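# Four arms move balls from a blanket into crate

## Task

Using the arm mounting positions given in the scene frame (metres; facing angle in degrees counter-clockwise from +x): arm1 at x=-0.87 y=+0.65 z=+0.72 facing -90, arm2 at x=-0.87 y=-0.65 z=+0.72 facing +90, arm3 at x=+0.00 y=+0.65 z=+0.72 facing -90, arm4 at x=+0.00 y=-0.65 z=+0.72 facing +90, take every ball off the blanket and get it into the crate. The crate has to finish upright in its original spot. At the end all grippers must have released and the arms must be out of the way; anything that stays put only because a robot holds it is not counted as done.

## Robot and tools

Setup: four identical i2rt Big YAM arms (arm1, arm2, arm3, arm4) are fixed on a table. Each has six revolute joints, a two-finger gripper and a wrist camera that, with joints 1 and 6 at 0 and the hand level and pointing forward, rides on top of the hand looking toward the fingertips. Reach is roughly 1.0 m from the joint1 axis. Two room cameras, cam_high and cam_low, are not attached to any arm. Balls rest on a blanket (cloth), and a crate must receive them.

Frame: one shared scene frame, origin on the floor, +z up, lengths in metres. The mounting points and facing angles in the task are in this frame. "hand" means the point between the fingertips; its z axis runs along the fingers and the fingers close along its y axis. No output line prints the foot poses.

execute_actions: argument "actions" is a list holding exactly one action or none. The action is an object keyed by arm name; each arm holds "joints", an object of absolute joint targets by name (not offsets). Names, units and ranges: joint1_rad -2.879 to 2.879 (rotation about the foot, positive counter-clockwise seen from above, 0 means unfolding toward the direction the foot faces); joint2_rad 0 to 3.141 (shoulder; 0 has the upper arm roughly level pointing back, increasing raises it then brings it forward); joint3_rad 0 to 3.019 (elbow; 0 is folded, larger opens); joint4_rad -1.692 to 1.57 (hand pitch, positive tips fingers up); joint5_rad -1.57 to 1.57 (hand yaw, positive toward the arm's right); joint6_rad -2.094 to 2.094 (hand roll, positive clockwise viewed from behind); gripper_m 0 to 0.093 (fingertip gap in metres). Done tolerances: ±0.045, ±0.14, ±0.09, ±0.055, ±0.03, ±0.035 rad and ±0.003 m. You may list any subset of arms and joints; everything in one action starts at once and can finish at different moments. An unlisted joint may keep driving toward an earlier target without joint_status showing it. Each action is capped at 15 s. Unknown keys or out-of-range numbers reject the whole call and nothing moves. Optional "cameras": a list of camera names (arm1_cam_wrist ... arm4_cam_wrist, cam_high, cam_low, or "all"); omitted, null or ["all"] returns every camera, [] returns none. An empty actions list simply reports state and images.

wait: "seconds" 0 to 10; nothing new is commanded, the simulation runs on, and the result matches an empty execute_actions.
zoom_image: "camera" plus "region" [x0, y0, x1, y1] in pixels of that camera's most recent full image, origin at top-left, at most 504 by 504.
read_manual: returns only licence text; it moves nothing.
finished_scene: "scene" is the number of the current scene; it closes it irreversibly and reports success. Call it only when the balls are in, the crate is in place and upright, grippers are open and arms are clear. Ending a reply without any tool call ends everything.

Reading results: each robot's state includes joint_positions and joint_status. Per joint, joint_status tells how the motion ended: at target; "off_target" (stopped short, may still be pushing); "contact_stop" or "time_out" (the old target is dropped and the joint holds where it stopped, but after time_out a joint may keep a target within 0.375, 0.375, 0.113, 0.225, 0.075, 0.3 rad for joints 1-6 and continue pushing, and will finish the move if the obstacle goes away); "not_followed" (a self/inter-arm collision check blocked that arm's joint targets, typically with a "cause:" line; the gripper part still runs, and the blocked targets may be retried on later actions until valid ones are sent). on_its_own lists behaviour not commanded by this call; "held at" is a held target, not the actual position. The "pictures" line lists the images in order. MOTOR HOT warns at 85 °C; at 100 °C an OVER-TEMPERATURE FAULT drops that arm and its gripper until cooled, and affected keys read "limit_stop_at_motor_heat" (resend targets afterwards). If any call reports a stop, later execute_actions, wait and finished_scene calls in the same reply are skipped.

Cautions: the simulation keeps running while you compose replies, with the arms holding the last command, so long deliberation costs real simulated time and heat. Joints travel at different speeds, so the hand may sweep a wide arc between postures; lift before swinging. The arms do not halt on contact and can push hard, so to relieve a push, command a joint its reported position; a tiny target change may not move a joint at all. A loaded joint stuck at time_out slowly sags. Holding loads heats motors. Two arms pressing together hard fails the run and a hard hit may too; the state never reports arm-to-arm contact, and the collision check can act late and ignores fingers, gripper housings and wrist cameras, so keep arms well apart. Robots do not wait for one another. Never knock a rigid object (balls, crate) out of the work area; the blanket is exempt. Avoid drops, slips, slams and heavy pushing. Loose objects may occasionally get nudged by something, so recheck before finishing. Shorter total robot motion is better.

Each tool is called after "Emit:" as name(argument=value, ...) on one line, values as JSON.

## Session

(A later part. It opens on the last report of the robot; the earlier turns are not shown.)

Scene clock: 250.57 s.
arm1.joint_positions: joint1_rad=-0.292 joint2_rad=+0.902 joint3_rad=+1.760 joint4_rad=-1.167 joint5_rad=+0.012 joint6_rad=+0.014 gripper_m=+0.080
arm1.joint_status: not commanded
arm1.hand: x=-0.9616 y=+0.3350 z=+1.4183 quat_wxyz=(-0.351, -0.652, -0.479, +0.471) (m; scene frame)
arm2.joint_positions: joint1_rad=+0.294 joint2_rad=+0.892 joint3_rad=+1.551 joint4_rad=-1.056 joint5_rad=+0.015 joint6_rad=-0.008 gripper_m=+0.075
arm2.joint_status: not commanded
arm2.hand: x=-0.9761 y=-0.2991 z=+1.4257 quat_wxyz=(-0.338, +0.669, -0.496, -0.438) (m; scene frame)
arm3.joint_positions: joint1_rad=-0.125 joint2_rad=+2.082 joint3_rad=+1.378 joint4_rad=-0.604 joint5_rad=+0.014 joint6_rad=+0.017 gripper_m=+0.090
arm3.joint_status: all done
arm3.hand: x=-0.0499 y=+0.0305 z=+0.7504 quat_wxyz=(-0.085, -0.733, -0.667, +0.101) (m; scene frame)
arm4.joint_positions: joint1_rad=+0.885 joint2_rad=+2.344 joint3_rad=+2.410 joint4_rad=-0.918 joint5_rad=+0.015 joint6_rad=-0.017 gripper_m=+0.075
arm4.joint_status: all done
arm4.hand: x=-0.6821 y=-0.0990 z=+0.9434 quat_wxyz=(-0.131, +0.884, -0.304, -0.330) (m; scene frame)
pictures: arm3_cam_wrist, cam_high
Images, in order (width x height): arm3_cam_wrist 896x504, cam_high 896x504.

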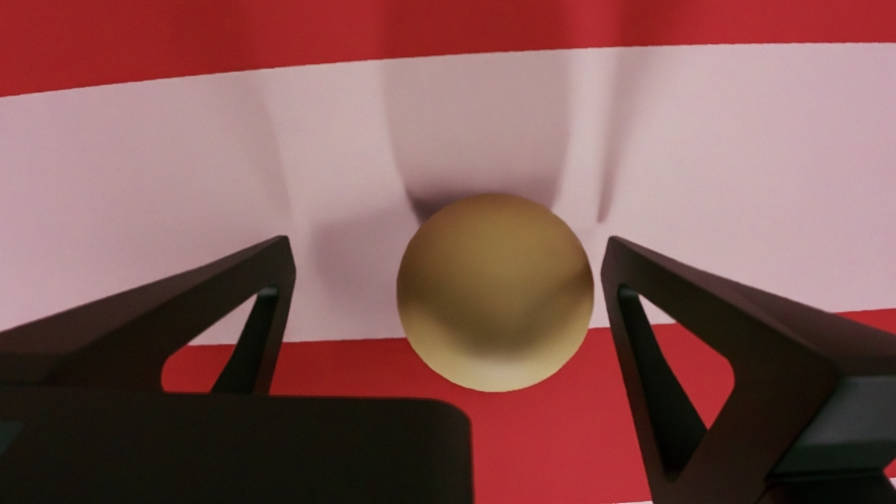

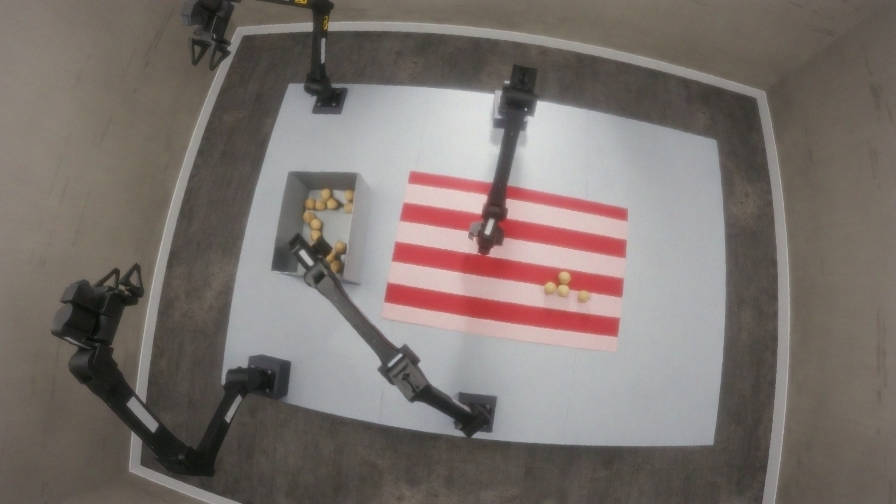

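Emit:
execute_actions(actions=[{"arm3":{"joints":{"gripper_m":0.04}},"arm4":{"joints":{"joint2_rad":1.2}}}], cameras=[])

Emit:
execute_actions(actions=[{"arm3":{"joints":{"joint2_rad":1.3}},"arm4":{"joints":{"joint1_rad":-0.62}}}], cameras=[])

Emit:
execute_actions(actions=[{"arm3":{"joints":{"joint1_rad":-0.88,"joint3_rad":2.27,"joint4_rad":-0.73}},"arm4":{"joints":{"joint3_rad":1.525,"joint4_rad":-0.765,"gripper_m":0.085}}}], cameras=[])

Emit:
execute_actions(actions=[{"arm3":{"joints":{"joint2_rad":1.8}},"arm4":{"joints":{"joint2_rad":2.035}}}], cameras=["arm4_cam_wrist"])

Emit:
execute_actions(actions=[{"arm3":{"joints":{"joint2_rad":2.29}}}], cameras=["arm3_cam_wrist"])

Scene clock: 261.20 s.
arm1.joint_positions: joint1_rad=-0.292 joint2_rad=+0.902 joint3_rad=+1.760 joint4_rad=-1.167 joint5_rad=+0.012 joint6_rad=+0.014 gripper_m=+0.080
arm1.joint_status: not commanded
arm1.hand: x=-0.9616 y=+0.3350 z=+1.4183 quat_wxyz=(-0.351, -0.652, -0.479, +0.471) (m; scene frame)
arm2.joint_positions: joint1_rad=+0.294 joint2_rad=+0.892 joint3_rad=+1.551 joint4_rad=-1.056 joint5_rad=+0.015 joint6_rad=-0.008 gripper_m=+0.075
arm2.joint_status: not commanded
arm2.hand: x=-0.9761 y=-0.2991 z=+1.4257 quat_wxyz=(-0.338, +0.669, -0.496, -0.438) (m; scene frame)
arm3.joint_positions: joint1_rad=-0.125 joint2_rad=+2.082 joint3_rad=+1.378 joint4_rad=-0.604 joint5_rad=+0.014 joint6_rad=+0.017 gripper_m=+0.047
arm3.joint_status: gripper_m off_target (ended at +0.047, target +0.040)
arm3.hand: x=-0.0499 y=+0.0305 z=+0.7504 quat_wxyz=(-0.085, -0.733, -0.667, +0.101) (m; scene frame)
arm4.joint_positions: joint1_rad=+0.885 joint2_rad=+1.197 joint3_rad=+2.433 joint4_rad=-0.911 joint5_rad=+0.015 joint6_rad=-0.017 gripper_m=+0.075
arm4.joint_status: all done
arm4.hand: x=-0.2372 y=-0.4665 z=+1.6929 quat_wxyz=(-0.284, +0.549, -0.191, -0.763) (m; scene frame)
pictures: none
No camera images: the call's "cameras" was empty. Leave "cameras" out to get every camera's image.

Scene clock: 262.93 s.
arm1.joint_positions: joint1_rad=-0.292 joint2_rad=+0.902 joint3_rad=+1.760 joint4_rad=-1.167 joint5_rad=+0.012 joint6_rad=+0.014 gripper_m=+0.080
arm1.joint_status: not commanded
arm1.hand: x=-0.9616 y=+0.3350 z=+1.4183 quat_wxyz=(-0.351, -0.652, -0.479, +0.471) (m; scene frame)
arm2.joint_positions: joint1_rad=+0.294 joint2_rad=+0.892 joint3_rad=+1.551 joint4_rad=-1.056 joint5_rad=+0.015 joint6_rad=-0.008 gripper_m=+0.075
arm2.joint_status: not commanded
arm2.hand: x=-0.9761 y=-0.2991 z=+1.4257 quat_wxyz=(-0.338, +0.669, -0.496, -0.438) (m; scene frame)
arm3.joint_positions: joint1_rad=-0.125 joint2_rad=+1.305 joint3_rad=+1.378 joint4_rad=-0.604 joint5_rad=+0.014 joint6_rad=+0.017 gripper_m=+0.047
arm3.joint_status: all done
arm3.hand: x=-0.0464 y=+0.0713 z=+1.2246 quat_wxyz=(-0.336, -0.643, -0.582, +0.366) (m; scene frame)
arm4.joint_positions: joint1_rad=-0.615 joint2_rad=+1.198 joint3_rad=+2.433 joint4_rad=-0.911 joint5_rad=+0.015 joint6_rad=-0.017 gripper_m=+0.075
arm4.joint_status: all done
arm4.hand: x=+0.1758 y=-0.4109 z=+1.6939 quat_wxyz=(-0.727, +0.266, -0.515, -0.369) (m; scene frame)
pictures: none
No camera images: the call's "cameras" was empty. Leave "cameras" out to get every camera's image.

Scene clock: 264.83 s.
arm1.joint_positions: joint1_rad=-0.292 joint2_rad=+0.902 joint3_rad=+1.760 joint4_rad=-1.167 joint5_rad=+0.012 joint6_rad=+0.014 gripper_m=+0.080
arm1.joint_status: not commanded
arm1.hand: x=-0.9616 y=+0.3350 z=+1.4183 quat_wxyz=(-0.351, -0.652, -0.479, +0.471) (m; scene frame)
arm2.joint_positions: joint1_rad=+0.294 joint2_rad=+0.892 joint3_rad=+1.551 joint4_rad=-1.056 joint5_rad=+0.015 joint6_rad=-0.008 gripper_m=+0.075
arm2.joint_status: not commanded
arm2.hand: x=-0.9761 y=-0.2991 z=+1.4257 quat_wxyz=(-0.338, +0.669, -0.496, -0.438) (m; scene frame)
arm3.joint_positions: joint1_rad=-0.878 joint2_rad=+1.306 joint3_rad=+2.255 joint4_rad=-0.728 joint5_rad=+0.016 joint6_rad=+0.017 gripper_m=+0.047
arm3.joint_status: all done
arm3.hand: x=-0.3340 y=+0.3480 z=+1.6850 quat_wxyz=(-0.285, -0.586, -0.216, +0.727) (m; scene frame)
arm4.joint_positions: joint1_rad=-0.615 joint2_rad=+1.221 joint3_rad=+1.524 joint4_rad=-0.771 joint5_rad=+0.015 joint6_rad=-0.017 gripper_m=+0.085
arm4.joint_status: all done
arm4.hand: x=+0.3099 y=-0.2140 z=+1.2616 quat_wxyz=(-0.472, +0.395, -0.752, -0.237) (m; scene frame)
pictures: none
No camera images: the call's "cameras" was empty. Leave "cameras" out to get every camera's image.

Scene clock: 266.83 s.
arm1.joint_positions: joint1_rad=-0.292 joint2_rad=+0.902 joint3_rad=+1.760 joint4_rad=-1.167 joint5_rad=+0.012 joint6_rad=+0.014 gripper_m=+0.080
arm1.joint_status: not commanded
arm1.hand: x=-0.9616 y=+0.3350 z=+1.4183 quat_wxyz=(-0.351, -0.652, -0.479, +0.471) (m; scene frame)
arm2.joint_positions: joint1_rad=+0.294 joint2_rad=+0.892 joint3_rad=+1.551 joint4_rad=-1.056 joint5_rad=+0.015 joint6_rad=-0.008 gripper_m=+0.075
arm2.joint_status: not commanded
arm2.hand: x=-0.9761 y=-0.2991 z=+1.4257 quat_wxyz=(-0.338, +0.669, -0.496, -0.438) (m; scene frame)
arm3.joint_positions: joint1_rad=-0.878 joint2_rad=+1.794 joint3_rad=+2.228 joint4_rad=-0.736 joint5_rad=+0.016 joint6_rad=+0.017 gripper_m=+0.047
arm3.joint_status: all done
arm3.hand: x=-0.5568 y=+0.1437 z=+1.3797 quat_wxyz=(-0.214, -0.754, -0.281, +0.553) (m; scene frame)
arm4.joint_positions: joint1_rad=-0.615 joint2_rad=+2.041 joint3_rad=+1.511 joint4_rad=-0.768 joint5_rad=+0.015 joint6_rad=-0.017 gripper_m=+0.085
arm4.joint_status: all done
arm4.hand: x=+0.3734 y=-0.1182 z=+0.7580 quat_wxyz=(-0.128, +0.465, -0.874, -0.060) (m; scene frame)
pictures: arm4_cam_wrist
Images, in order (width x height): arm4_cam_wrist 896x504.

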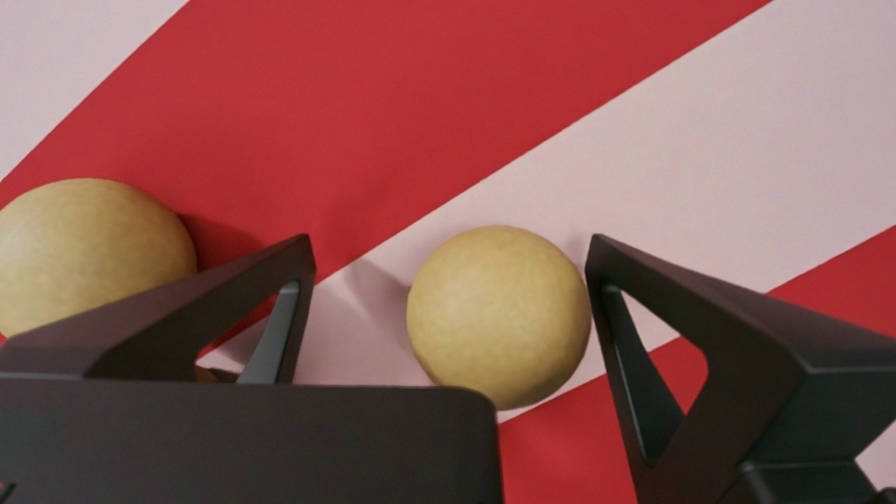

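Scene clock: 268.60 s.
arm1.joint_positions: joint1_rad=-0.292 joint2_rad=+0.902 joint3_rad=+1.760 joint4_rad=-1.167 joint5_rad=+0.012 joint6_rad=+0.014 gripper_m=+0.080
arm1.joint_status: not commanded
arm1.hand: x=-0.9616 y=+0.3350 z=+1.4183 quat_wxyz=(-0.351, -0.652, -0.479, +0.471) (m; scene frame)
arm2.joint_positions: joint1_rad=+0.294 joint2_rad=+0.892 joint3_rad=+1.551 joint4_rad=-1.056 joint5_rad=+0.015 joint6_rad=-0.008 gripper_m=+0.075
arm2.joint_status: not commanded
arm2.hand: x=-0.9761 y=-0.2991 z=+1.4257 quat_wxyz=(-0.338, +0.669, -0.496, -0.438) (m; scene frame)
arm3.joint_positions: joint1_rad=-0.878 joint2_rad=+2.283 joint3_rad=+2.230 joint4_rad=-0.736 joint5_rad=+0.016 joint6_rad=+0.017 gripper_m=+0.047
arm3.joint_status: all done
arm3.hand: x=-0.6472 y=+0.0608 z=+0.9854 quat_wxyz=(-0.134, -0.865, -0.325, +0.357) (m; scene frame)
arm4.joint_positions: joint1_rad=-0.615 joint2_rad=+2.041 joint3_rad=+1.511 joint4_rad=-0.768 joint5_rad=+0.015 joint6_rad=-0.017 gripper_m=+0.085
arm4.joint_status: not commanded
arm4.hand: x=+0.3734 y=-0.1182 z=+0.7580 quat_wxyz=(-0.128, +0.465, -0.874, -0.060) (m; scene frame)
pictures: arm3_cam_wrist
Images, in order (width x height): arm3_cam_wrist 896x504.

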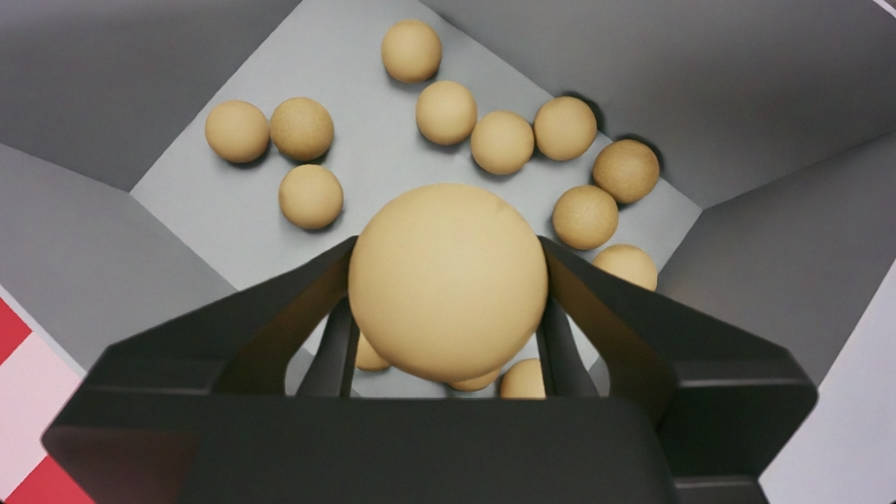

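Emit:
execute_actions(actions=[{"arm3":{"joints":{"gripper_m":0.075}},"arm4":{"joints":{"joint1_rad":-0.638,"joint4_rad":-0.81}}}], cameras=[])

Emit:
execute_actions(actions=[{"arm3":{"joints":{"joint2_rad":1.3}},"arm4":{"joints":{"gripper_m":0.04}}}], cameras=["arm4_cam_wrist"])

Emit:
execute_actions(actions=[{"arm3":{"joints":{"joint1_rad":0.355}},"arm4":{"joints":{"joint2_rad":1.2,"joint3_rad":2.45,"joint4_rad":-0.913}}}], cameras=[])

Emit:
execute_actions(actions=[{"arm3":{"joints":{"joint3_rad":1.835,"joint4_rad":-0.575}},"arm4":{"joints":{"joint1_rad":0.89}}}], cameras=[])

Emit:
execute_actions(actions=[{"arm3":{"joints":{"joint2_rad":2.345}},"arm4":{"joints":{"joint2_rad":1.8}}}], cameras=["arm3_cam_wrist"])

Emit:
execute_actions(actions=[{"arm4":{"joints":{"joint2_rad":2.33}}}], cameras=["arm4_cam_wrist"])

Scene clock: 274.53 s.
arm1.joint_positions: joint1_rad=-0.292 joint2_rad=+0.902 joint3_rad=+1.760 joint4_rad=-1.167 joint5_rad=+0.012 joint6_rad=+0.014 gripper_m=+0.080
arm1.joint_status: not commanded
arm1.hand: x=-0.9616 y=+0.3350 z=+1.4183 quat_wxyz=(-0.351, -0.652, -0.479, +0.471) (m; scene frame)
arm2.joint_positions: joint1_rad=+0.294 joint2_rad=+0.892 joint3_rad=+1.551 joint4_rad=-1.056 joint5_rad=+0.015 joint6_rad=-0.008 gripper_m=+0.075
arm2.joint_status: not commanded
arm2.hand: x=-0.9761 y=-0.2991 z=+1.4257 quat_wxyz=(-0.338, +0.669, -0.496, -0.438) (m; scene frame)
arm3.joint_positions: joint1_rad=-0.878 joint2_rad=+2.283 joint3_rad=+2.230 joint4_rad=-0.736 joint5_rad=+0.016 joint6_rad=+0.017 gripper_m=+0.075
arm3.joint_status: all done
arm3.hand: x=-0.6472 y=+0.0608 z=+0.9854 quat_wxyz=(-0.134, -0.865, -0.325, +0.357) (m; scene frame)
arm4.joint_positions: joint1_rad=-0.636 joint2_rad=+2.041 joint3_rad=+1.511 joint4_rad=-0.801 joint5_rad=+0.015 joint6_rad=-0.017 gripper_m=+0.085
arm4.joint_status: all done
arm4.hand: x=+0.3797 y=-0.1324 z=+0.7558 quat_wxyz=(-0.114, +0.457, -0.881, -0.051) (m; scene frame)
pictures: none
No camera images: the call's "cameras" was empty. Leave "cameras" out to get every camera's image.

Scene clock: 276.93 s.
arm1.joint_positions: joint1_rad=-0.292 joint2_rad=+0.902 joint3_rad=+1.760 joint4_rad=-1.167 joint5_rad=+0.012 joint6_rad=+0.014 gripper_m=+0.080
arm1.joint_status: not commanded
arm1.hand: x=-0.9616 y=+0.3350 z=+1.4183 quat_wxyz=(-0.351, -0.652, -0.479, +0.471) (m; scene frame)
arm2.joint_positions: joint1_rad=+0.294 joint2_rad=+0.892 joint3_rad=+1.551 joint4_rad=-1.056 joint5_rad=+0.015 joint6_rad=-0.008 gripper_m=+0.075
arm2.joint_status: not commanded
arm2.hand: x=-0.9761 y=-0.2991 z=+1.4257 quat_wxyz=(-0.338, +0.669, -0.496, -0.438) (m; scene frame)
arm3.joint_positions: joint1_rad=-0.878 joint2_rad=+1.294 joint3_rad=+2.252 joint4_rad=-0.729 joint5_rad=+0.016 joint6_rad=+0.017 gripper_m=+0.075
arm3.joint_status: all done
arm3.hand: x=-0.3280 y=+0.3534 z=+1.6887 quat_wxyz=(-0.286, -0.583, -0.215, +0.730) (m; scene frame)
arm4.joint_positions: joint1_rad=-0.636 joint2_rad=+2.041 joint3_rad=+1.511 joint4_rad=-0.801 joint5_rad=+0.015 joint6_rad=-0.017 gripper_m=+0.047
arm4.joint_status: gripper_m off_target (ended at +0.047, target +0.040)
arm4.hand: x=+0.3796 y=-0.1323 z=+0.7558 quat_wxyz=(-0.113, +0.457, -0.881, -0.051) (m; scene frame)
pictures: arm4_cam_wrist
Images, in order (width x height): arm4_cam_wrist 896x504.

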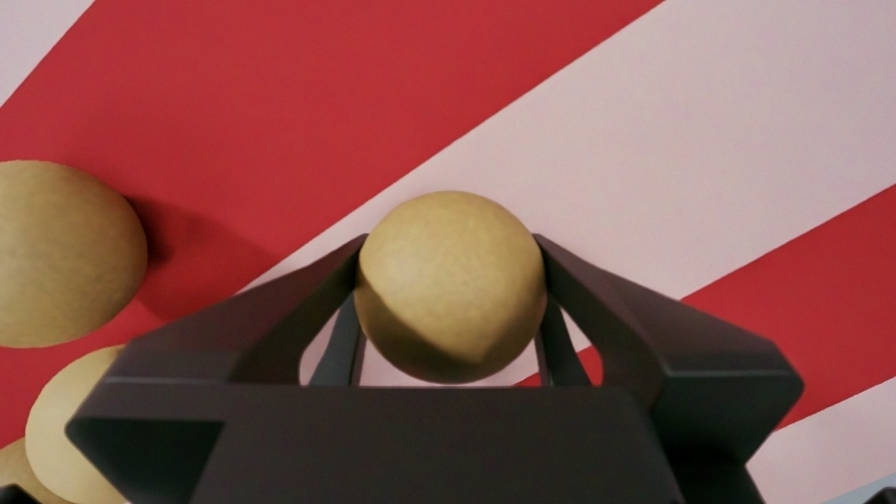

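Scene clock: 279.53 s.
arm1.joint_positions: joint1_rad=-0.292 joint2_rad=+0.902 joint3_rad=+1.760 joint4_rad=-1.167 joint5_rad=+0.012 joint6_rad=+0.014 gripper_m=+0.080
arm1.joint_status: not commanded
arm1.hand: x=-0.9616 y=+0.3350 z=+1.4183 quat_wxyz=(-0.351, -0.652, -0.479, +0.471) (m; scene frame)
arm2.joint_positions: joint1_rad=+0.294 joint2_rad=+0.892 joint3_rad=+1.551 joint4_rad=-1.056 joint5_rad=+0.015 joint6_rad=-0.008 gripper_m=+0.075
arm2.joint_status: not commanded
arm2.hand: x=-0.9761 y=-0.2991 z=+1.4257 quat_wxyz=(-0.338, +0.669, -0.496, -0.438) (m; scene frame)
arm3.joint_positions: joint1_rad=+0.355 joint2_rad=+1.312 joint3_rad=+2.252 joint4_rad=-0.729 joint5_rad=+0.015 joint6_rad=+0.017 gripper_m=+0.075
arm3.joint_status: all done
arm3.hand: x=+0.1774 y=+0.2298 z=+1.6808 quat_wxyz=(-0.650, -0.355, -0.519, +0.427) (m; scene frame)
arm4.joint_positions: joint1_rad=-0.636 joint2_rad=+1.190 joint3_rad=+2.427 joint4_rad=-0.914 joint5_rad=+0.015 joint6_rad=-0.017 gripper_m=+0.047
arm4.joint_status: all done
arm4.hand: x=+0.1787 y=-0.4176 z=+1.6932 quat_wxyz=(-0.730, +0.261, -0.518, -0.361) (m; scene frame)
pictures: none
No camera images: the call's "cameras" was empty. Leave "cameras" out to get every camera's image.

Scene clock: 281.30 s.
arm1.joint_positions: joint1_rad=-0.292 joint2_rad=+0.902 joint3_rad=+1.760 joint4_rad=-1.167 joint5_rad=+0.012 joint6_rad=+0.014 gripper_m=+0.080
arm1.joint_status: not commanded
arm1.hand: x=-0.9616 y=+0.3350 z=+1.4183 quat_wxyz=(-0.351, -0.652, -0.479, +0.471) (m; scene frame)
arm2.joint_positions: joint1_rad=+0.294 joint2_rad=+0.892 joint3_rad=+1.551 joint4_rad=-1.056 joint5_rad=+0.015 joint6_rad=-0.008 gripper_m=+0.075
arm2.joint_status: not commanded
arm2.hand: x=-0.9761 y=-0.2991 z=+1.4257 quat_wxyz=(-0.338, +0.669, -0.496, -0.438) (m; scene frame)
arm3.joint_positions: joint1_rad=+0.355 joint2_rad=+1.306 joint3_rad=+1.821 joint4_rad=-0.590 joint5_rad=+0.015 joint6_rad=+0.017 gripper_m=+0.075
arm3.joint_status: all done
arm3.hand: x=+0.2203 y=+0.1290 z=+1.4906 quat_wxyz=(-0.568, -0.413, -0.606, +0.375) (m; scene frame)
arm4.joint_positions: joint1_rad=+0.886 joint2_rad=+1.200 joint3_rad=+2.427 joint4_rad=-0.914 joint5_rad=+0.015 joint6_rad=-0.017 gripper_m=+0.047
arm4.joint_status: all done
arm4.hand: x=-0.2416 y=-0.4631 z=+1.6891 quat_wxyz=(-0.282, +0.554, -0.192, -0.759) (m; scene frame)
pictures: none
No camera images: the call's "cameras" was empty. Leave "cameras" out to get every camera's image.

Scene clock: 283.17 s.
arm1.joint_positions: joint1_rad=-0.292 joint2_rad=+0.902 joint3_rad=+1.760 joint4_rad=-1.167 joint5_rad=+0.012 joint6_rad=+0.014 gripper_m=+0.080
arm1.joint_status: not commanded
arm1.hand: x=-0.9616 y=+0.3350 z=+1.4183 quat_wxyz=(-0.351, -0.652, -0.479, +0.471) (m; scene frame)
arm2.joint_positions: joint1_rad=+0.294 joint2_rad=+0.892 joint3_rad=+1.551 joint4_rad=-1.056 joint5_rad=+0.015 joint6_rad=-0.008 gripper_m=+0.075
arm2.joint_status: not commanded
arm2.hand: x=-0.9761 y=-0.2991 z=+1.4257 quat_wxyz=(-0.338, +0.669, -0.496, -0.438) (m; scene frame)
arm3.joint_positions: joint1_rad=+0.355 joint2_rad=+2.337 joint3_rad=+1.816 joint4_rad=-0.574 joint5_rad=+0.015 joint6_rad=+0.018 gripper_m=+0.075
arm3.joint_status: all done
arm3.hand: x=+0.3026 y=-0.0659 z=+0.7546 quat_wxyz=(-0.194, -0.544, -0.805, +0.135) (m; scene frame)
arm4.joint_positions: joint1_rad=+0.886 joint2_rad=+1.793 joint3_rad=+2.406 joint4_rad=-0.919 joint5_rad=+0.015 joint6_rad=-0.017 gripper_m=+0.047
arm4.joint_status: all done
arm4.hand: x=-0.5589 y=-0.2042 z=+1.3784 quat_wxyz=(-0.211, +0.761, -0.263, -0.554) (m; scene frame)
pictures: arm3_cam_wrist
Images, in order (width x height): arm3_cam_wrist 896x504.

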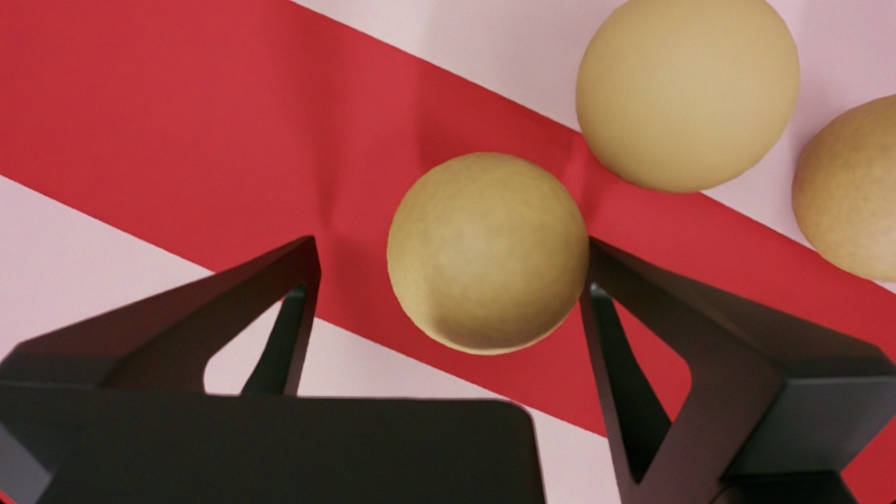

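Scene clock: 285.13 s.
arm1.joint_positions: joint1_rad=-0.292 joint2_rad=+0.902 joint3_rad=+1.760 joint4_rad=-1.167 joint5_rad=+0.012 joint6_rad=+0.014 gripper_m=+0.080
arm1.joint_status: not commanded
arm1.hand: x=-0.9616 y=+0.3350 z=+1.4183 quat_wxyz=(-0.351, -0.652, -0.479, +0.471) (m; scene frame)
arm2.joint_positions: joint1_rad=+0.294 joint2_rad=+0.892 joint3_rad=+1.551 joint4_rad=-1.056 joint5_rad=+0.015 joint6_rad=-0.008 gripper_m=+0.075
arm2.joint_status: not commanded
arm2.hand: x=-0.9761 y=-0.2991 z=+1.4257 quat_wxyz=(-0.338, +0.669, -0.496, -0.438) (m; scene frame)
arm3.joint_positions: joint1_rad=+0.355 joint2_rad=+2.337 joint3_rad=+1.816 joint4_rad=-0.574 joint5_rad=+0.015 joint6_rad=+0.018 gripper_m=+0.075
arm3.joint_status: not commanded
arm3.hand: x=+0.3026 y=-0.0659 z=+0.7546 quat_wxyz=(-0.194, -0.544, -0.805, +0.135) (m; scene frame)
arm4.joint_positions: joint1_rad=+0.886 joint2_rad=+2.344 joint3_rad=+2.410 joint4_rad=-0.918 joint5_rad=+0.015 joint6_rad=-0.017 gripper_m=+0.047
arm4.joint_status: all done
arm4.hand: x=-0.6825 y=-0.0995 z=+0.9435 quat_wxyz=(-0.131, +0.884, -0.304, -0.330) (m; scene frame)
pictures: arm4_cam_wrist
Images, in order (width x height): arm4_cam_wrist 896x504.

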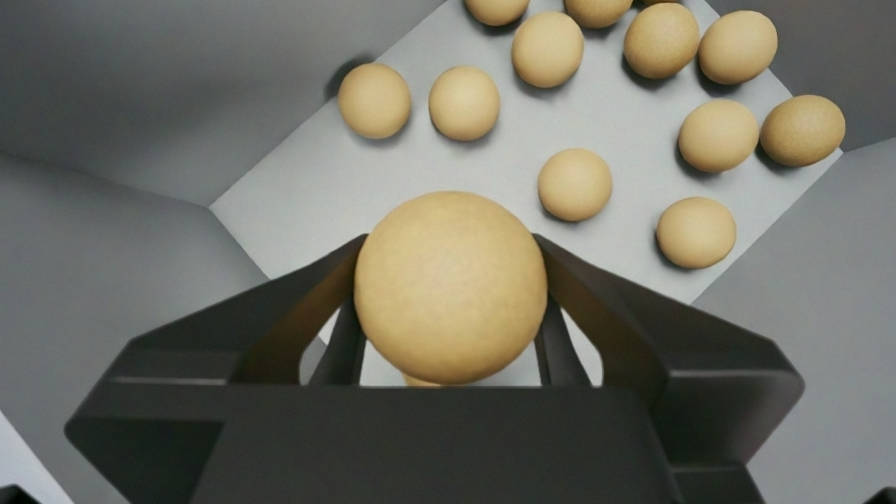

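The remaining two have shifted; I'll look after this pick.

Emit:
execute_actions(actions=[{"arm3":{"joints":{"joint4_rad":-0.54}},"arm4":{"joints":{"gripper_m":0.075}}}], cameras=[])

Emit:
execute_actions(actions=[{"arm3":{"joints":{"gripper_m":0.04}},"arm4":{"joints":{"joint2_rad":1.2}}}], cameras=["arm3_cam_wrist"])

Emit:
execute_actions(actions=[{"arm3":{"joints":{"joint2_rad":1.3}},"arm4":{"joints":{"joint1_rad":-0.45}}}], cameras=[])

Emit:
execute_actions(actions=[{"arm3":{"joints":{"joint1_rad":-0.88,"joint3_rad":2.27,"joint4_rad":-0.73}}}], cameras=["cam_high"])

Emit:
zoom_image(camera="cam_high", region=[500, 250, 620, 330])

Scene clock: 290.47 s.
arm1.joint_positions: joint1_rad=-0.292 joint2_rad=+0.902 joint3_rad=+1.760 joint4_rad=-1.167 joint5_rad=+0.012 joint6_rad=+0.014 gripper_m=+0.080
arm1.joint_status: not commanded
arm1.hand: x=-0.9616 y=+0.3350 z=+1.4183 quat_wxyz=(-0.351, -0.652, -0.479, +0.471) (m; scene frame)
arm2.joint_positions: joint1_rad=+0.294 joint2_rad=+0.892 joint3_rad=+1.551 joint4_rad=-1.056 joint5_rad=+0.015 joint6_rad=-0.008 gripper_m=+0.075
arm2.joint_status: not commanded
arm2.hand: x=-0.9761 y=-0.2991 z=+1.4257 quat_wxyz=(-0.338, +0.669, -0.496, -0.438) (m; scene frame)
arm3.joint_positions: joint1_rad=+0.355 joint2_rad=+2.337 joint3_rad=+1.816 joint4_rad=-0.556 joint5_rad=+0.015 joint6_rad=+0.018 gripper_m=+0.075
arm3.joint_status: all done
arm3.hand: x=+0.3042 y=-0.0695 z=+0.7567 quat_wxyz=(-0.201, -0.543, -0.803, +0.140) (m; scene frame)
arm4.joint_positions: joint1_rad=+0.886 joint2_rad=+2.344 joint3_rad=+2.410 joint4_rad=-0.918 joint5_rad=+0.015 joint6_rad=-0.017 gripper_m=+0.075
arm4.joint_status: all done
arm4.hand: x=-0.6825 y=-0.0995 z=+0.9435 quat_wxyz=(-0.131, +0.884, -0.304, -0.330) (m; scene frame)
pictures: none
No camera images: the call's "cameras" was empty. Leave "cameras" out to get every camera's image.

Scene clock: 292.97 s.
arm1.joint_positions: joint1_rad=-0.292 joint2_rad=+0.902 joint3_rad=+1.760 joint4_rad=-1.167 joint5_rad=+0.012 joint6_rad=+0.014 gripper_m=+0.080
arm1.joint_status: not commanded
arm1.hand: x=-0.9616 y=+0.3350 z=+1.4183 quat_wxyz=(-0.351, -0.652, -0.479, +0.471) (m; scene frame)
arm2.joint_positions: joint1_rad=+0.294 joint2_rad=+0.892 joint3_rad=+1.551 joint4_rad=-1.056 joint5_rad=+0.015 joint6_rad=-0.008 gripper_m=+0.075
arm2.joint_status: not commanded
arm2.hand: x=-0.9761 y=-0.2991 z=+1.4257 quat_wxyz=(-0.338, +0.669, -0.496, -0.438) (m; scene frame)
arm3.joint_positions: joint1_rad=+0.355 joint2_rad=+2.337 joint3_rad=+1.816 joint4_rad=-0.556 joint5_rad=+0.015 joint6_rad=+0.018 gripper_m=+0.047
arm3.joint_status: gripper_m off_target (ended at +0.047, target +0.040)
arm3.hand: x=+0.3042 y=-0.0695 z=+0.7567 quat_wxyz=(-0.201, -0.543, -0.803, +0.140) (m; scene frame)
arm4.joint_positions: joint1_rad=+0.886 joint2_rad=+1.197 joint3_rad=+2.433 joint4_rad=-0.911 joint5_rad=+0.015 joint6_rad=-0.017 gripper_m=+0.075
arm4.joint_status: all done
arm4.hand: x=-0.2374 y=-0.4666 z=+1.6929 quat_wxyz=(-0.284, +0.549, -0.190, -0.763) (m; scene frame)
pictures: arm3_cam_wrist
Images, in order (width x height): arm3_cam_wrist 896x504.

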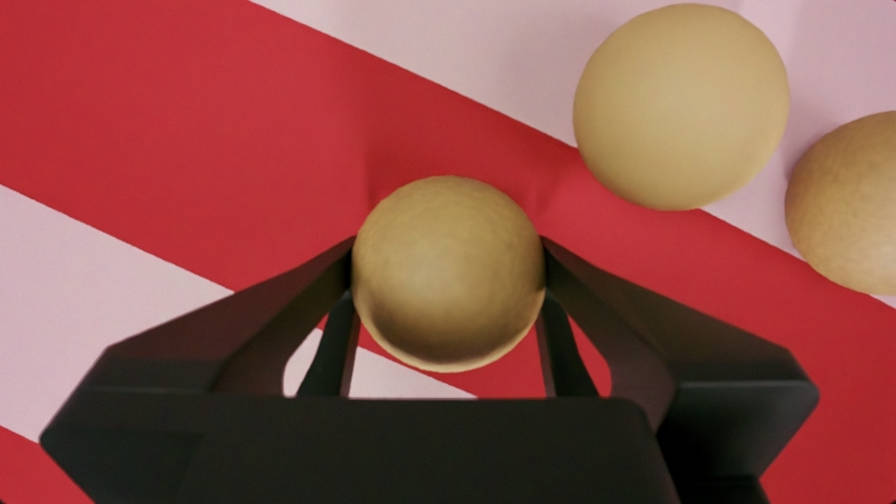

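Scene clock: 295.13 s.
arm1.joint_positions: joint1_rad=-0.292 joint2_rad=+0.902 joint3_rad=+1.760 joint4_rad=-1.167 joint5_rad=+0.012 joint6_rad=+0.014 gripper_m=+0.080
arm1.joint_status: not commanded
arm1.hand: x=-0.9616 y=+0.3350 z=+1.4183 quat_wxyz=(-0.351, -0.652, -0.479, +0.471) (m; scene frame)
arm2.joint_positions: joint1_rad=+0.294 joint2_rad=+0.892 joint3_rad=+1.551 joint4_rad=-1.056 joint5_rad=+0.015 joint6_rad=-0.008 gripper_m=+0.075
arm2.joint_status: not commanded
arm2.hand: x=-0.9761 y=-0.2991 z=+1.4257 quat_wxyz=(-0.338, +0.669, -0.496, -0.438) (m; scene frame)
arm3.joint_positions: joint1_rad=+0.355 joint2_rad=+1.311 joint3_rad=+1.826 joint4_rad=-0.541 joint5_rad=+0.015 joint6_rad=+0.018 gripper_m=+0.047
arm3.joint_status: all done
arm3.hand: x=+0.2215 y=+0.1262 z=+1.5023 quat_wxyz=(-0.583, -0.404, -0.591, +0.384) (m; scene frame)
arm4.joint_positions: joint1_rad=-0.445 joint2_rad=+1.198 joint3_rad=+2.433 joint4_rad=-0.911 joint5_rad=+0.015 joint6_rad=-0.017 gripper_m=+0.075
arm4.joint_status: all done
arm4.hand: x=+0.1311 y=-0.3844 z=+1.6941 quat_wxyz=(-0.693, +0.309, -0.490, -0.429) (m; scene frame)
pictures: none
No camera images: the call's "cameras" was empty. Leave "cameras" out to get every camera's image.

Scene clock: 296.73 s.
arm1.joint_positions: joint1_rad=-0.292 joint2_rad=+0.902 joint3_rad=+1.760 joint4_rad=-1.167 joint5_rad=+0.012 joint6_rad=+0.014 gripper_m=+0.080
arm1.joint_status: not commanded
arm1.hand: x=-0.9616 y=+0.3350 z=+1.4183 quat_wxyz=(-0.351, -0.652, -0.479, +0.471) (m; scene frame)
arm2.joint_positions: joint1_rad=+0.294 joint2_rad=+0.892 joint3_rad=+1.551 joint4_rad=-1.056 joint5_rad=+0.015 joint6_rad=-0.008 gripper_m=+0.075
arm2.joint_status: not commanded
arm2.hand: x=-0.9761 y=-0.2991 z=+1.4257 quat_wxyz=(-0.338, +0.669, -0.496, -0.438) (m; scene frame)
arm3.joint_positions: joint1_rad=-0.880 joint2_rad=+1.297 joint3_rad=+2.233 joint4_rad=-0.723 joint5_rad=+0.015 joint6_rad=+0.018 gripper_m=+0.047
arm3.joint_status: all done
arm3.hand: x=-0.3350 y=+0.3481 z=+1.6802 quat_wxyz=(-0.284, -0.589, -0.216, +0.725) (m; scene frame)
arm4.joint_positions: joint1_rad=-0.445 joint2_rad=+1.198 joint3_rad=+2.433 joint4_rad=-0.911 joint5_rad=+0.015 joint6_rad=-0.017 gripper_m=+0.075
arm4.joint_status: not commanded
arm4.hand: x=+0.1311 y=-0.3844 z=+1.6941 quat_wxyz=(-0.693, +0.309, -0.490, -0.429) (m; scene frame)
pictures: cam_high
Images, in order (width x height): cam_high 896x504.

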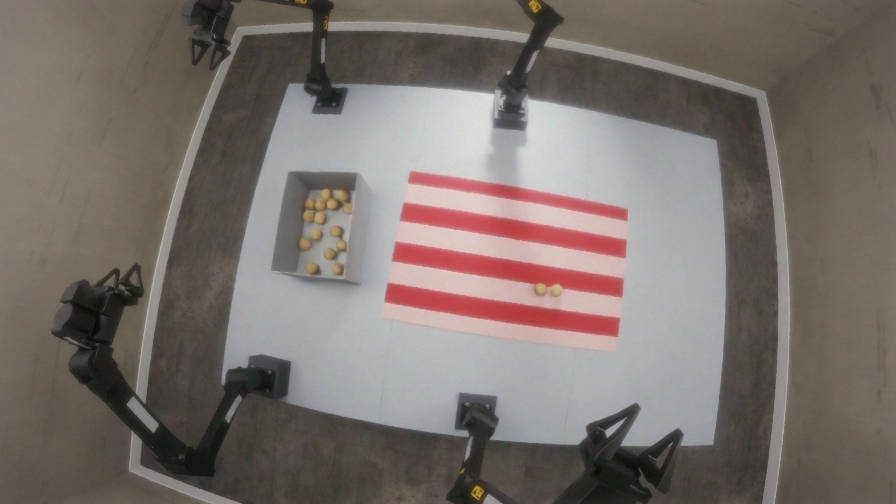

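Region (500, 250, 620, 330) of cam_high's 896x504 image, scaled by 4.200, with more detail than that image has.

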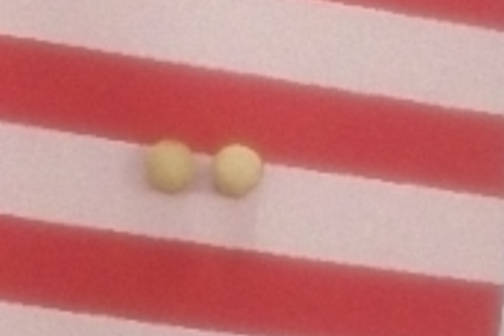

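Emit:
execute_actions(actions=[{"arm3":{"joints":{"joint2_rad":1.8}},"arm4":{"joints":{"joint1_rad":-0.362,"joint3_rad":1.215,"joint4_rad":-0.645,"gripper_m":0.068}}}], cameras=[])

Emit:
execute_actions(actions=[{"arm3":{"joints":{"joint2_rad":2.29}},"arm4":{"joints":{"joint2_rad":1.85}}}], cameras=["arm3_cam_wrist","arm4_cam_wrist"])

Scene clock: 303.67 s.
arm1.joint_positions: joint1_rad=-0.292 joint2_rad=+0.902 joint3_rad=+1.760 joint4_rad=-1.167 joint5_rad=+0.012 joint6_rad=+0.014 gripper_m=+0.080
arm1.joint_status: not commanded
arm1.hand: x=-0.9616 y=+0.3350 z=+1.4183 quat_wxyz=(-0.351, -0.652, -0.479, +0.471) (m; scene frame)
arm2.joint_positions: joint1_rad=+0.294 joint2_rad=+0.892 joint3_rad=+1.551 joint4_rad=-1.056 joint5_rad=+0.015 joint6_rad=-0.008 gripper_m=+0.075
arm2.joint_status: not commanded
arm2.hand: x=-0.9761 y=-0.2991 z=+1.4257 quat_wxyz=(-0.338, +0.669, -0.496, -0.438) (m; scene frame)
arm3.joint_positions: joint1_rad=-0.880 joint2_rad=+1.794 joint3_rad=+2.229 joint4_rad=-0.736 joint5_rad=+0.015 joint6_rad=+0.018 gripper_m=+0.047
arm3.joint_status: all done
arm3.hand: x=-0.5576 y=+0.1449 z=+1.3804 quat_wxyz=(-0.214, -0.754, -0.280, +0.554) (m; scene frame)
arm4.joint_positions: joint1_rad=-0.366 joint2_rad=+1.223 joint3_rad=+1.216 joint4_rad=-0.653 joint5_rad=+0.015 joint6_rad=-0.017 gripper_m=+0.068
arm4.joint_status: all done
arm4.hand: x=+0.1892 y=-0.1560 z=+1.1062 quat_wxyz=(-0.371, +0.513, -0.734, -0.246) (m; scene frame)
pictures: none
No camera images: the call's "cameras" was empty. Leave "cameras" out to get every camera's image.

Scene clock: 305.43 s.
arm1.joint_positions: joint1_rad=-0.292 joint2_rad=+0.902 joint3_rad=+1.760 joint4_rad=-1.167 joint5_rad=+0.012 joint6_rad=+0.014 gripper_m=+0.080
arm1.joint_status: not commanded
arm1.hand: x=-0.9616 y=+0.3350 z=+1.4183 quat_wxyz=(-0.351, -0.652, -0.479, +0.471) (m; scene frame)
arm2.joint_positions: joint1_rad=+0.294 joint2_rad=+0.892 joint3_rad=+1.551 joint4_rad=-1.056 joint5_rad=+0.015 joint6_rad=-0.008 gripper_m=+0.075
arm2.joint_status: not commanded
arm2.hand: x=-0.9761 y=-0.2991 z=+1.4257 quat_wxyz=(-0.338, +0.669, -0.496, -0.438) (m; scene frame)
arm3.joint_positions: joint1_rad=-0.880 joint2_rad=+2.283 joint3_rad=+2.230 joint4_rad=-0.736 joint5_rad=+0.015 joint6_rad=+0.018 gripper_m=+0.047
arm3.joint_status: all done
arm3.hand: x=-0.6483 y=+0.0622 z=+0.9853 quat_wxyz=(-0.135, -0.866, -0.324, +0.357) (m; scene frame)
arm4.joint_positions: joint1_rad=-0.366 joint2_rad=+1.864 joint3_rad=+1.203 joint4_rad=-0.651 joint5_rad=+0.015 joint6_rad=-0.017 gripper_m=+0.068
arm4.joint_status: all done
arm4.hand: x=+0.1994 y=-0.1260 z=+0.7514 quat_wxyz=(-0.114, +0.571, -0.810, -0.071) (m; scene frame)
pictures: arm3_cam_wrist, arm4_cam_wrist
Images, in order (width x height): arm3_cam_wrist 896x504, arm4_cam_wrist 896x504.

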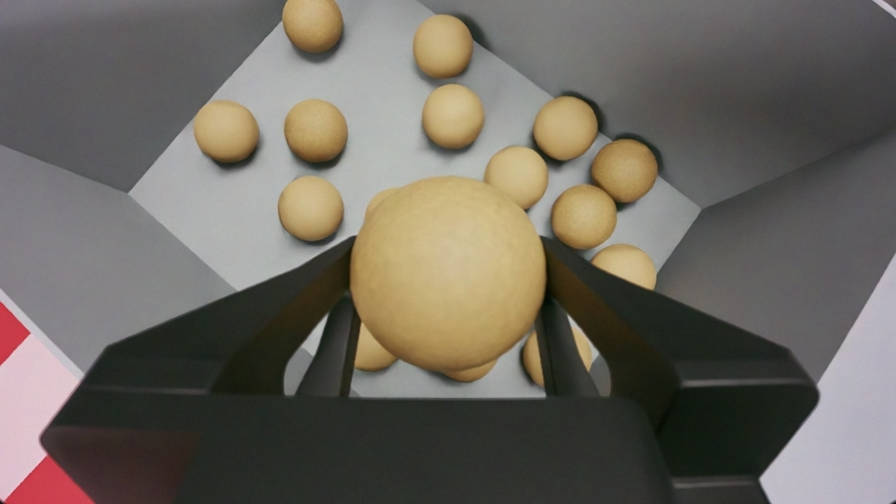

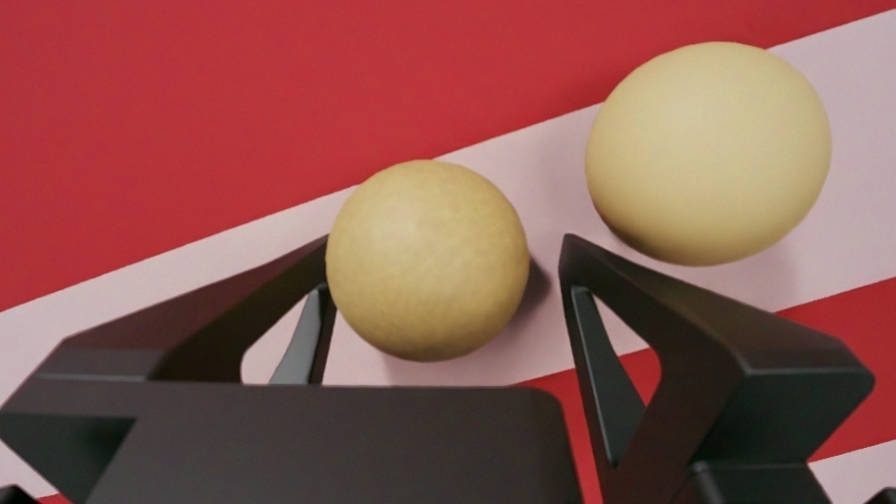

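Emit:
execute_actions(actions=[{"arm3":{"joints":{"gripper_m":0.09}},"arm4":{"joints":{"joint4_rad":-0.62}}}], cameras=[])

Emit:
execute_actions(actions=[{"arm3":{"joints":{"joint2_rad":1.3}},"arm4":{"joints":{"gripper_m":0.04}}}], cameras=["arm4_cam_wrist"])

Emit:
execute_actions(actions=[{"arm3":{"joints":{"joint1_rad":0.29,"joint3_rad":2.085,"joint4_rad":-0.69}},"arm4":{"joints":{"joint2_rad":1.2}}}], cameras=[])

Emit:
execute_actions(actions=[{"arm4":{"joints":{"joint1_rad":0.89,"joint3_rad":2.45,"joint4_rad":-0.913}}}], cameras=[])

Emit:
execute_actions(actions=[{"arm3":{"joints":{"joint2_rad":2.47}},"arm4":{"joints":{"joint2_rad":1.8}}}], cameras=["arm3_cam_wrist"])

Emit:
execute_actions(actions=[{"arm4":{"joints":{"joint2_rad":2.33}}}], cameras=["arm4_cam_wrist"])

Scene clock: 311.53 s.
arm1.joint_positions: joint1_rad=-0.292 joint2_rad=+0.902 joint3_rad=+1.760 joint4_rad=-1.167 joint5_rad=+0.012 joint6_rad=+0.014 gripper_m=+0.080
arm1.joint_status: not commanded
arm1.hand: x=-0.9616 y=+0.3350 z=+1.4183 quat_wxyz=(-0.351, -0.652, -0.479, +0.471) (m; scene frame)
arm2.joint_positions: joint1_rad=+0.294 joint2_rad=+0.892 joint3_rad=+1.551 joint4_rad=-1.056 joint5_rad=+0.015 joint6_rad=-0.008 gripper_m=+0.075
arm2.joint_status: not commanded
arm2.hand: x=-0.9761 y=-0.2991 z=+1.4257 quat_wxyz=(-0.338, +0.669, -0.496, -0.438) (m; scene frame)
arm3.joint_positions: joint1_rad=-0.880 joint2_rad=+2.283 joint3_rad=+2.230 joint4_rad=-0.736 joint5_rad=+0.015 joint6_rad=+0.018 gripper_m=+0.090
arm3.joint_status: all done
arm3.hand: x=-0.6483 y=+0.0622 z=+0.9853 quat_wxyz=(-0.135, -0.866, -0.324, +0.357) (m; scene frame)
arm4.joint_positions: joint1_rad=-0.366 joint2_rad=+1.864 joint3_rad=+1.203 joint4_rad=-0.633 joint5_rad=+0.015 joint6_rad=-0.017 gripper_m=+0.068
arm4.joint_status: all done
arm4.hand: x=+0.2009 y=-0.1219 z=+0.7526 quat_wxyz=(-0.122, +0.570, -0.809, -0.076) (m; scene frame)
pictures: none
No camera images: the call's "cameras" was empty. Leave "cameras" out to get every camera's image.

Scene clock: 313.93 s.
arm1.joint_positions: joint1_rad=-0.292 joint2_rad=+0.902 joint3_rad=+1.760 joint4_rad=-1.167 joint5_rad=+0.012 joint6_rad=+0.014 gripper_m=+0.080
arm1.joint_status: not commanded
arm1.hand: x=-0.9616 y=+0.3350 z=+1.4183 quat_wxyz=(-0.351, -0.652, -0.479, +0.471) (m; scene frame)
arm2.joint_positions: joint1_rad=+0.294 joint2_rad=+0.892 joint3_rad=+1.551 joint4_rad=-1.056 joint5_rad=+0.015 joint6_rad=-0.008 gripper_m=+0.075
arm2.joint_status: not commanded
arm2.hand: x=-0.9761 y=-0.2991 z=+1.4257 quat_wxyz=(-0.338, +0.669, -0.496, -0.438) (m; scene frame)
arm3.joint_positions: joint1_rad=-0.880 joint2_rad=+1.294 joint3_rad=+2.252 joint4_rad=-0.729 joint5_rad=+0.015 joint6_rad=+0.018 gripper_m=+0.090
arm3.joint_status: all done
arm3.hand: x=-0.3285 y=+0.3540 z=+1.6887 quat_wxyz=(-0.286, -0.583, -0.214, +0.730) (m; scene frame)
arm4.joint_positions: joint1_rad=-0.366 joint2_rad=+1.864 joint3_rad=+1.203 joint4_rad=-0.633 joint5_rad=+0.015 joint6_rad=-0.017 gripper_m=+0.048
arm4.joint_status: gripper_m off_target (ended at +0.048, target +0.040)
arm4.hand: x=+0.2009 y=-0.1219 z=+0.7526 quat_wxyz=(-0.122, +0.570, -0.809, -0.076) (m; scene frame)
pictures: arm4_cam_wrist
Images, in order (width x height): arm4_cam_wrist 896x504.

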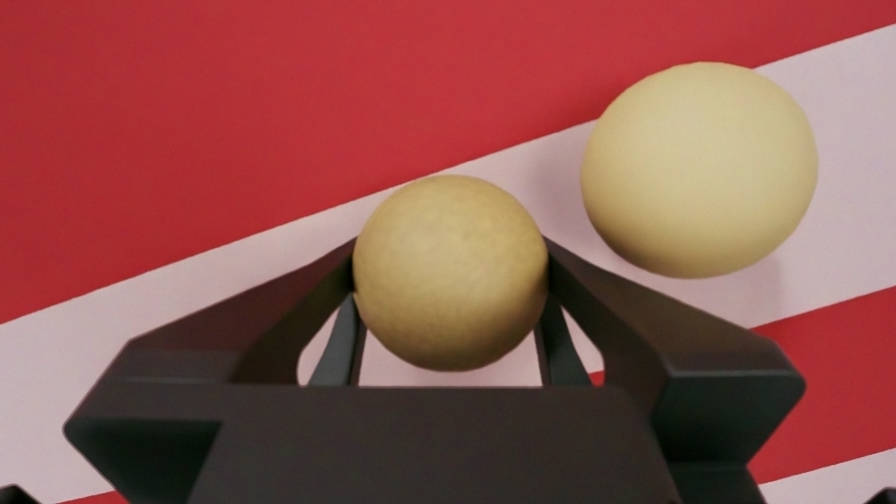

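Scene clock: 315.53 s.
arm1.joint_positions: joint1_rad=-0.292 joint2_rad=+0.902 joint3_rad=+1.760 joint4_rad=-1.167 joint5_rad=+0.012 joint6_rad=+0.014 gripper_m=+0.080
arm1.joint_status: not commanded
arm1.hand: x=-0.9616 y=+0.3350 z=+1.4183 quat_wxyz=(-0.351, -0.652, -0.479, +0.471) (m; scene frame)
arm2.joint_positions: joint1_rad=+0.294 joint2_rad=+0.892 joint3_rad=+1.551 joint4_rad=-1.056 joint5_rad=+0.015 joint6_rad=-0.008 gripper_m=+0.075
arm2.joint_status: not commanded
arm2.hand: x=-0.9761 y=-0.2991 z=+1.4257 quat_wxyz=(-0.338, +0.669, -0.496, -0.438) (m; scene frame)
arm3.joint_positions: joint1_rad=+0.292 joint2_rad=+1.308 joint3_rad=+2.074 joint4_rad=-0.703 joint5_rad=+0.014 joint6_rad=+0.018 gripper_m=+0.090
arm3.joint_status: all done
arm3.hand: x=+0.1688 y=+0.1691 z=+1.6009 quat_wxyz=(-0.596, -0.404, -0.553, +0.420) (m; scene frame)
arm4.joint_positions: joint1_rad=-0.366 joint2_rad=+1.189 joint3_rad=+1.203 joint4_rad=-0.629 joint5_rad=+0.015 joint6_rad=-0.017 gripper_m=+0.048
arm4.joint_status: all done
arm4.hand: x=+0.1870 y=-0.1619 z=+1.1204 quat_wxyz=(-0.387, +0.507, -0.726, -0.257) (m; scene frame)
pictures: none
No camera images: the call's "cameras" was empty. Leave "cameras" out to get every camera's image.

Scene clock: 317.60 s.
arm1.joint_positions: joint1_rad=-0.292 joint2_rad=+0.902 joint3_rad=+1.760 joint4_rad=-1.167 joint5_rad=+0.012 joint6_rad=+0.014 gripper_m=+0.080
arm1.joint_status: not commanded
arm1.hand: x=-0.9616 y=+0.3350 z=+1.4183 quat_wxyz=(-0.351, -0.652, -0.479, +0.471) (m; scene frame)
arm2.joint_positions: joint1_rad=+0.294 joint2_rad=+0.892 joint3_rad=+1.551 joint4_rad=-1.056 joint5_rad=+0.015 joint6_rad=-0.008 gripper_m=+0.075
arm2.joint_status: not commanded
arm2.hand: x=-0.9761 y=-0.2991 z=+1.4257 quat_wxyz=(-0.338, +0.669, -0.496, -0.438) (m; scene frame)
arm3.joint_positions: joint1_rad=+0.292 joint2_rad=+1.308 joint3_rad=+2.074 joint4_rad=-0.703 joint5_rad=+0.014 joint6_rad=+0.018 gripper_m=+0.090
arm3.joint_status: not commanded
arm3.hand: x=+0.1688 y=+0.1691 z=+1.6009 quat_wxyz=(-0.596, -0.404, -0.553, +0.420) (m; scene frame)
arm4.joint_positions: joint1_rad=+0.885 joint2_rad=+1.196 joint3_rad=+2.444 joint4_rad=-0.906 joint5_rad=+0.014 joint6_rad=-0.017 gripper_m=+0.048
arm4.joint_status: all done
arm4.hand: x=-0.2331 y=-0.4700 z=+1.6979 quat_wxyz=(-0.285, +0.543, -0.188, -0.767) (m; scene frame)
pictures: none
No camera images: the call's "cameras" was empty. Leave "cameras" out to get every camera's image.

Scene clock: 319.53 s.
arm1.joint_positions: joint1_rad=-0.292 joint2_rad=+0.902 joint3_rad=+1.760 joint4_rad=-1.167 joint5_rad=+0.012 joint6_rad=+0.014 gripper_m=+0.080
arm1.joint_status: not commanded
arm1.hand: x=-0.9616 y=+0.3350 z=+1.4183 quat_wxyz=(-0.351, -0.652, -0.479, +0.471) (m; scene frame)
arm2.joint_positions: joint1_rad=+0.294 joint2_rad=+0.892 joint3_rad=+1.551 joint4_rad=-1.056 joint5_rad=+0.015 joint6_rad=-0.008 gripper_m=+0.075
arm2.joint_status: not commanded
arm2.hand: x=-0.9761 y=-0.2991 z=+1.4257 quat_wxyz=(-0.338, +0.669, -0.496, -0.438) (m; scene frame)
arm3.joint_positions: joint1_rad=+0.292 joint2_rad=+2.466 joint3_rad=+2.063 joint4_rad=-0.688 joint5_rad=+0.014 joint6_rad=+0.019 gripper_m=+0.090
arm3.joint_status: all done
arm3.hand: x=+0.2729 y=-0.1281 z=+0.7532 quat_wxyz=(-0.191, -0.569, -0.787, +0.141) (m; scene frame)
arm4.joint_positions: joint1_rad=+0.885 joint2_rad=+1.793 joint3_rad=+2.406 joint4_rad=-0.919 joint5_rad=+0.014 joint6_rad=-0.017 gripper_m=+0.048
arm4.joint_status: all done
arm4.hand: x=-0.5587 y=-0.2038 z=+1.3784 quat_wxyz=(-0.211, +0.761, -0.263, -0.555) (m; scene frame)
pictures: arm3_cam_wrist
Images, in order (width x height): arm3_cam_wrist 896x504.

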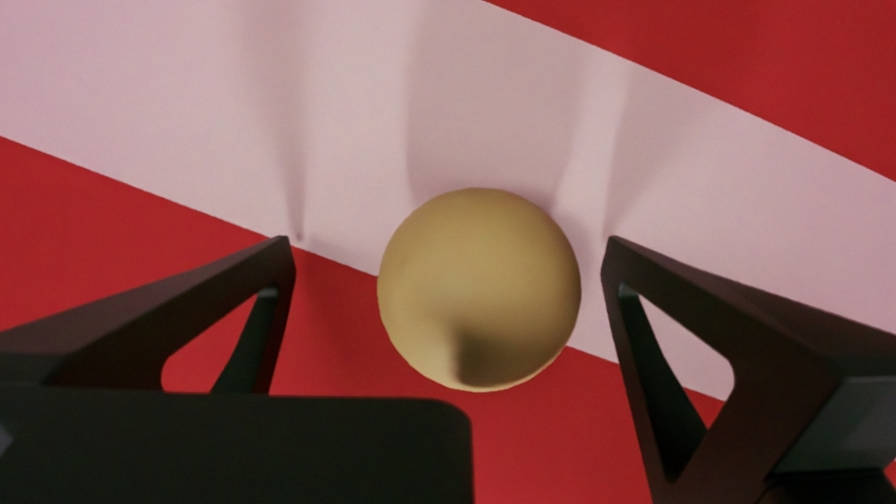

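Scene clock: 321.50 s.
arm1.joint_positions: joint1_rad=-0.292 joint2_rad=+0.902 joint3_rad=+1.760 joint4_rad=-1.167 joint5_rad=+0.012 joint6_rad=+0.014 gripper_m=+0.080
arm1.joint_status: not commanded
arm1.hand: x=-0.9616 y=+0.3350 z=+1.4183 quat_wxyz=(-0.351, -0.652, -0.479, +0.471) (m; scene frame)
arm2.joint_positions: joint1_rad=+0.294 joint2_rad=+0.892 joint3_rad=+1.551 joint4_rad=-1.056 joint5_rad=+0.015 joint6_rad=-0.008 gripper_m=+0.075
arm2.joint_status: not commanded
arm2.hand: x=-0.9761 y=-0.2991 z=+1.4257 quat_wxyz=(-0.338, +0.669, -0.496, -0.438) (m; scene frame)
arm3.joint_positions: joint1_rad=+0.292 joint2_rad=+2.466 joint3_rad=+2.063 joint4_rad=-0.688 joint5_rad=+0.014 joint6_rad=+0.019 gripper_m=+0.090
arm3.joint_status: not commanded
arm3.hand: x=+0.2729 y=-0.1281 z=+0.7532 quat_wxyz=(-0.191, -0.569, -0.787, +0.141) (m; scene frame)
arm4.joint_positions: joint1_rad=+0.885 joint2_rad=+2.343 joint3_rad=+2.410 joint4_rad=-0.918 joint5_rad=+0.014 joint6_rad=-0.017 gripper_m=+0.048
arm4.joint_status: all done
arm4.hand: x=-0.6821 y=-0.0991 z=+0.9436 quat_wxyz=(-0.131, +0.884, -0.304, -0.330) (m; scene frame)
pictures: arm4_cam_wrist
Images, in order (width x height): arm4_cam_wrist 896x504.

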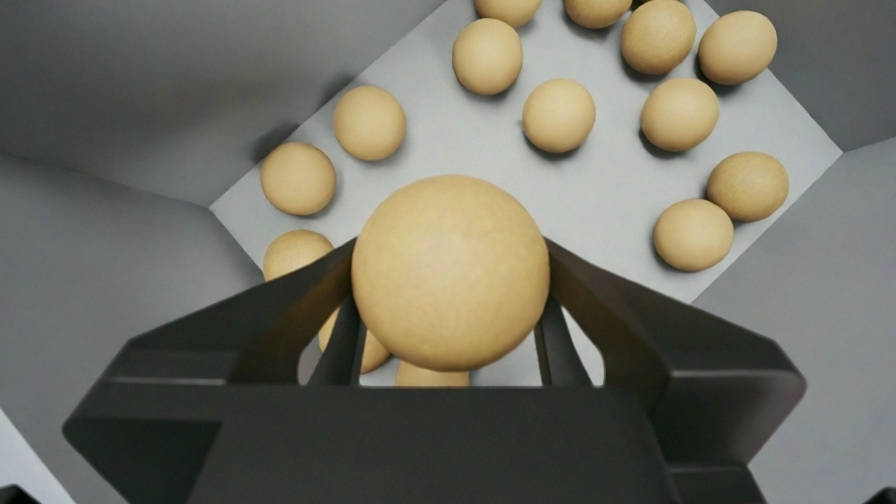

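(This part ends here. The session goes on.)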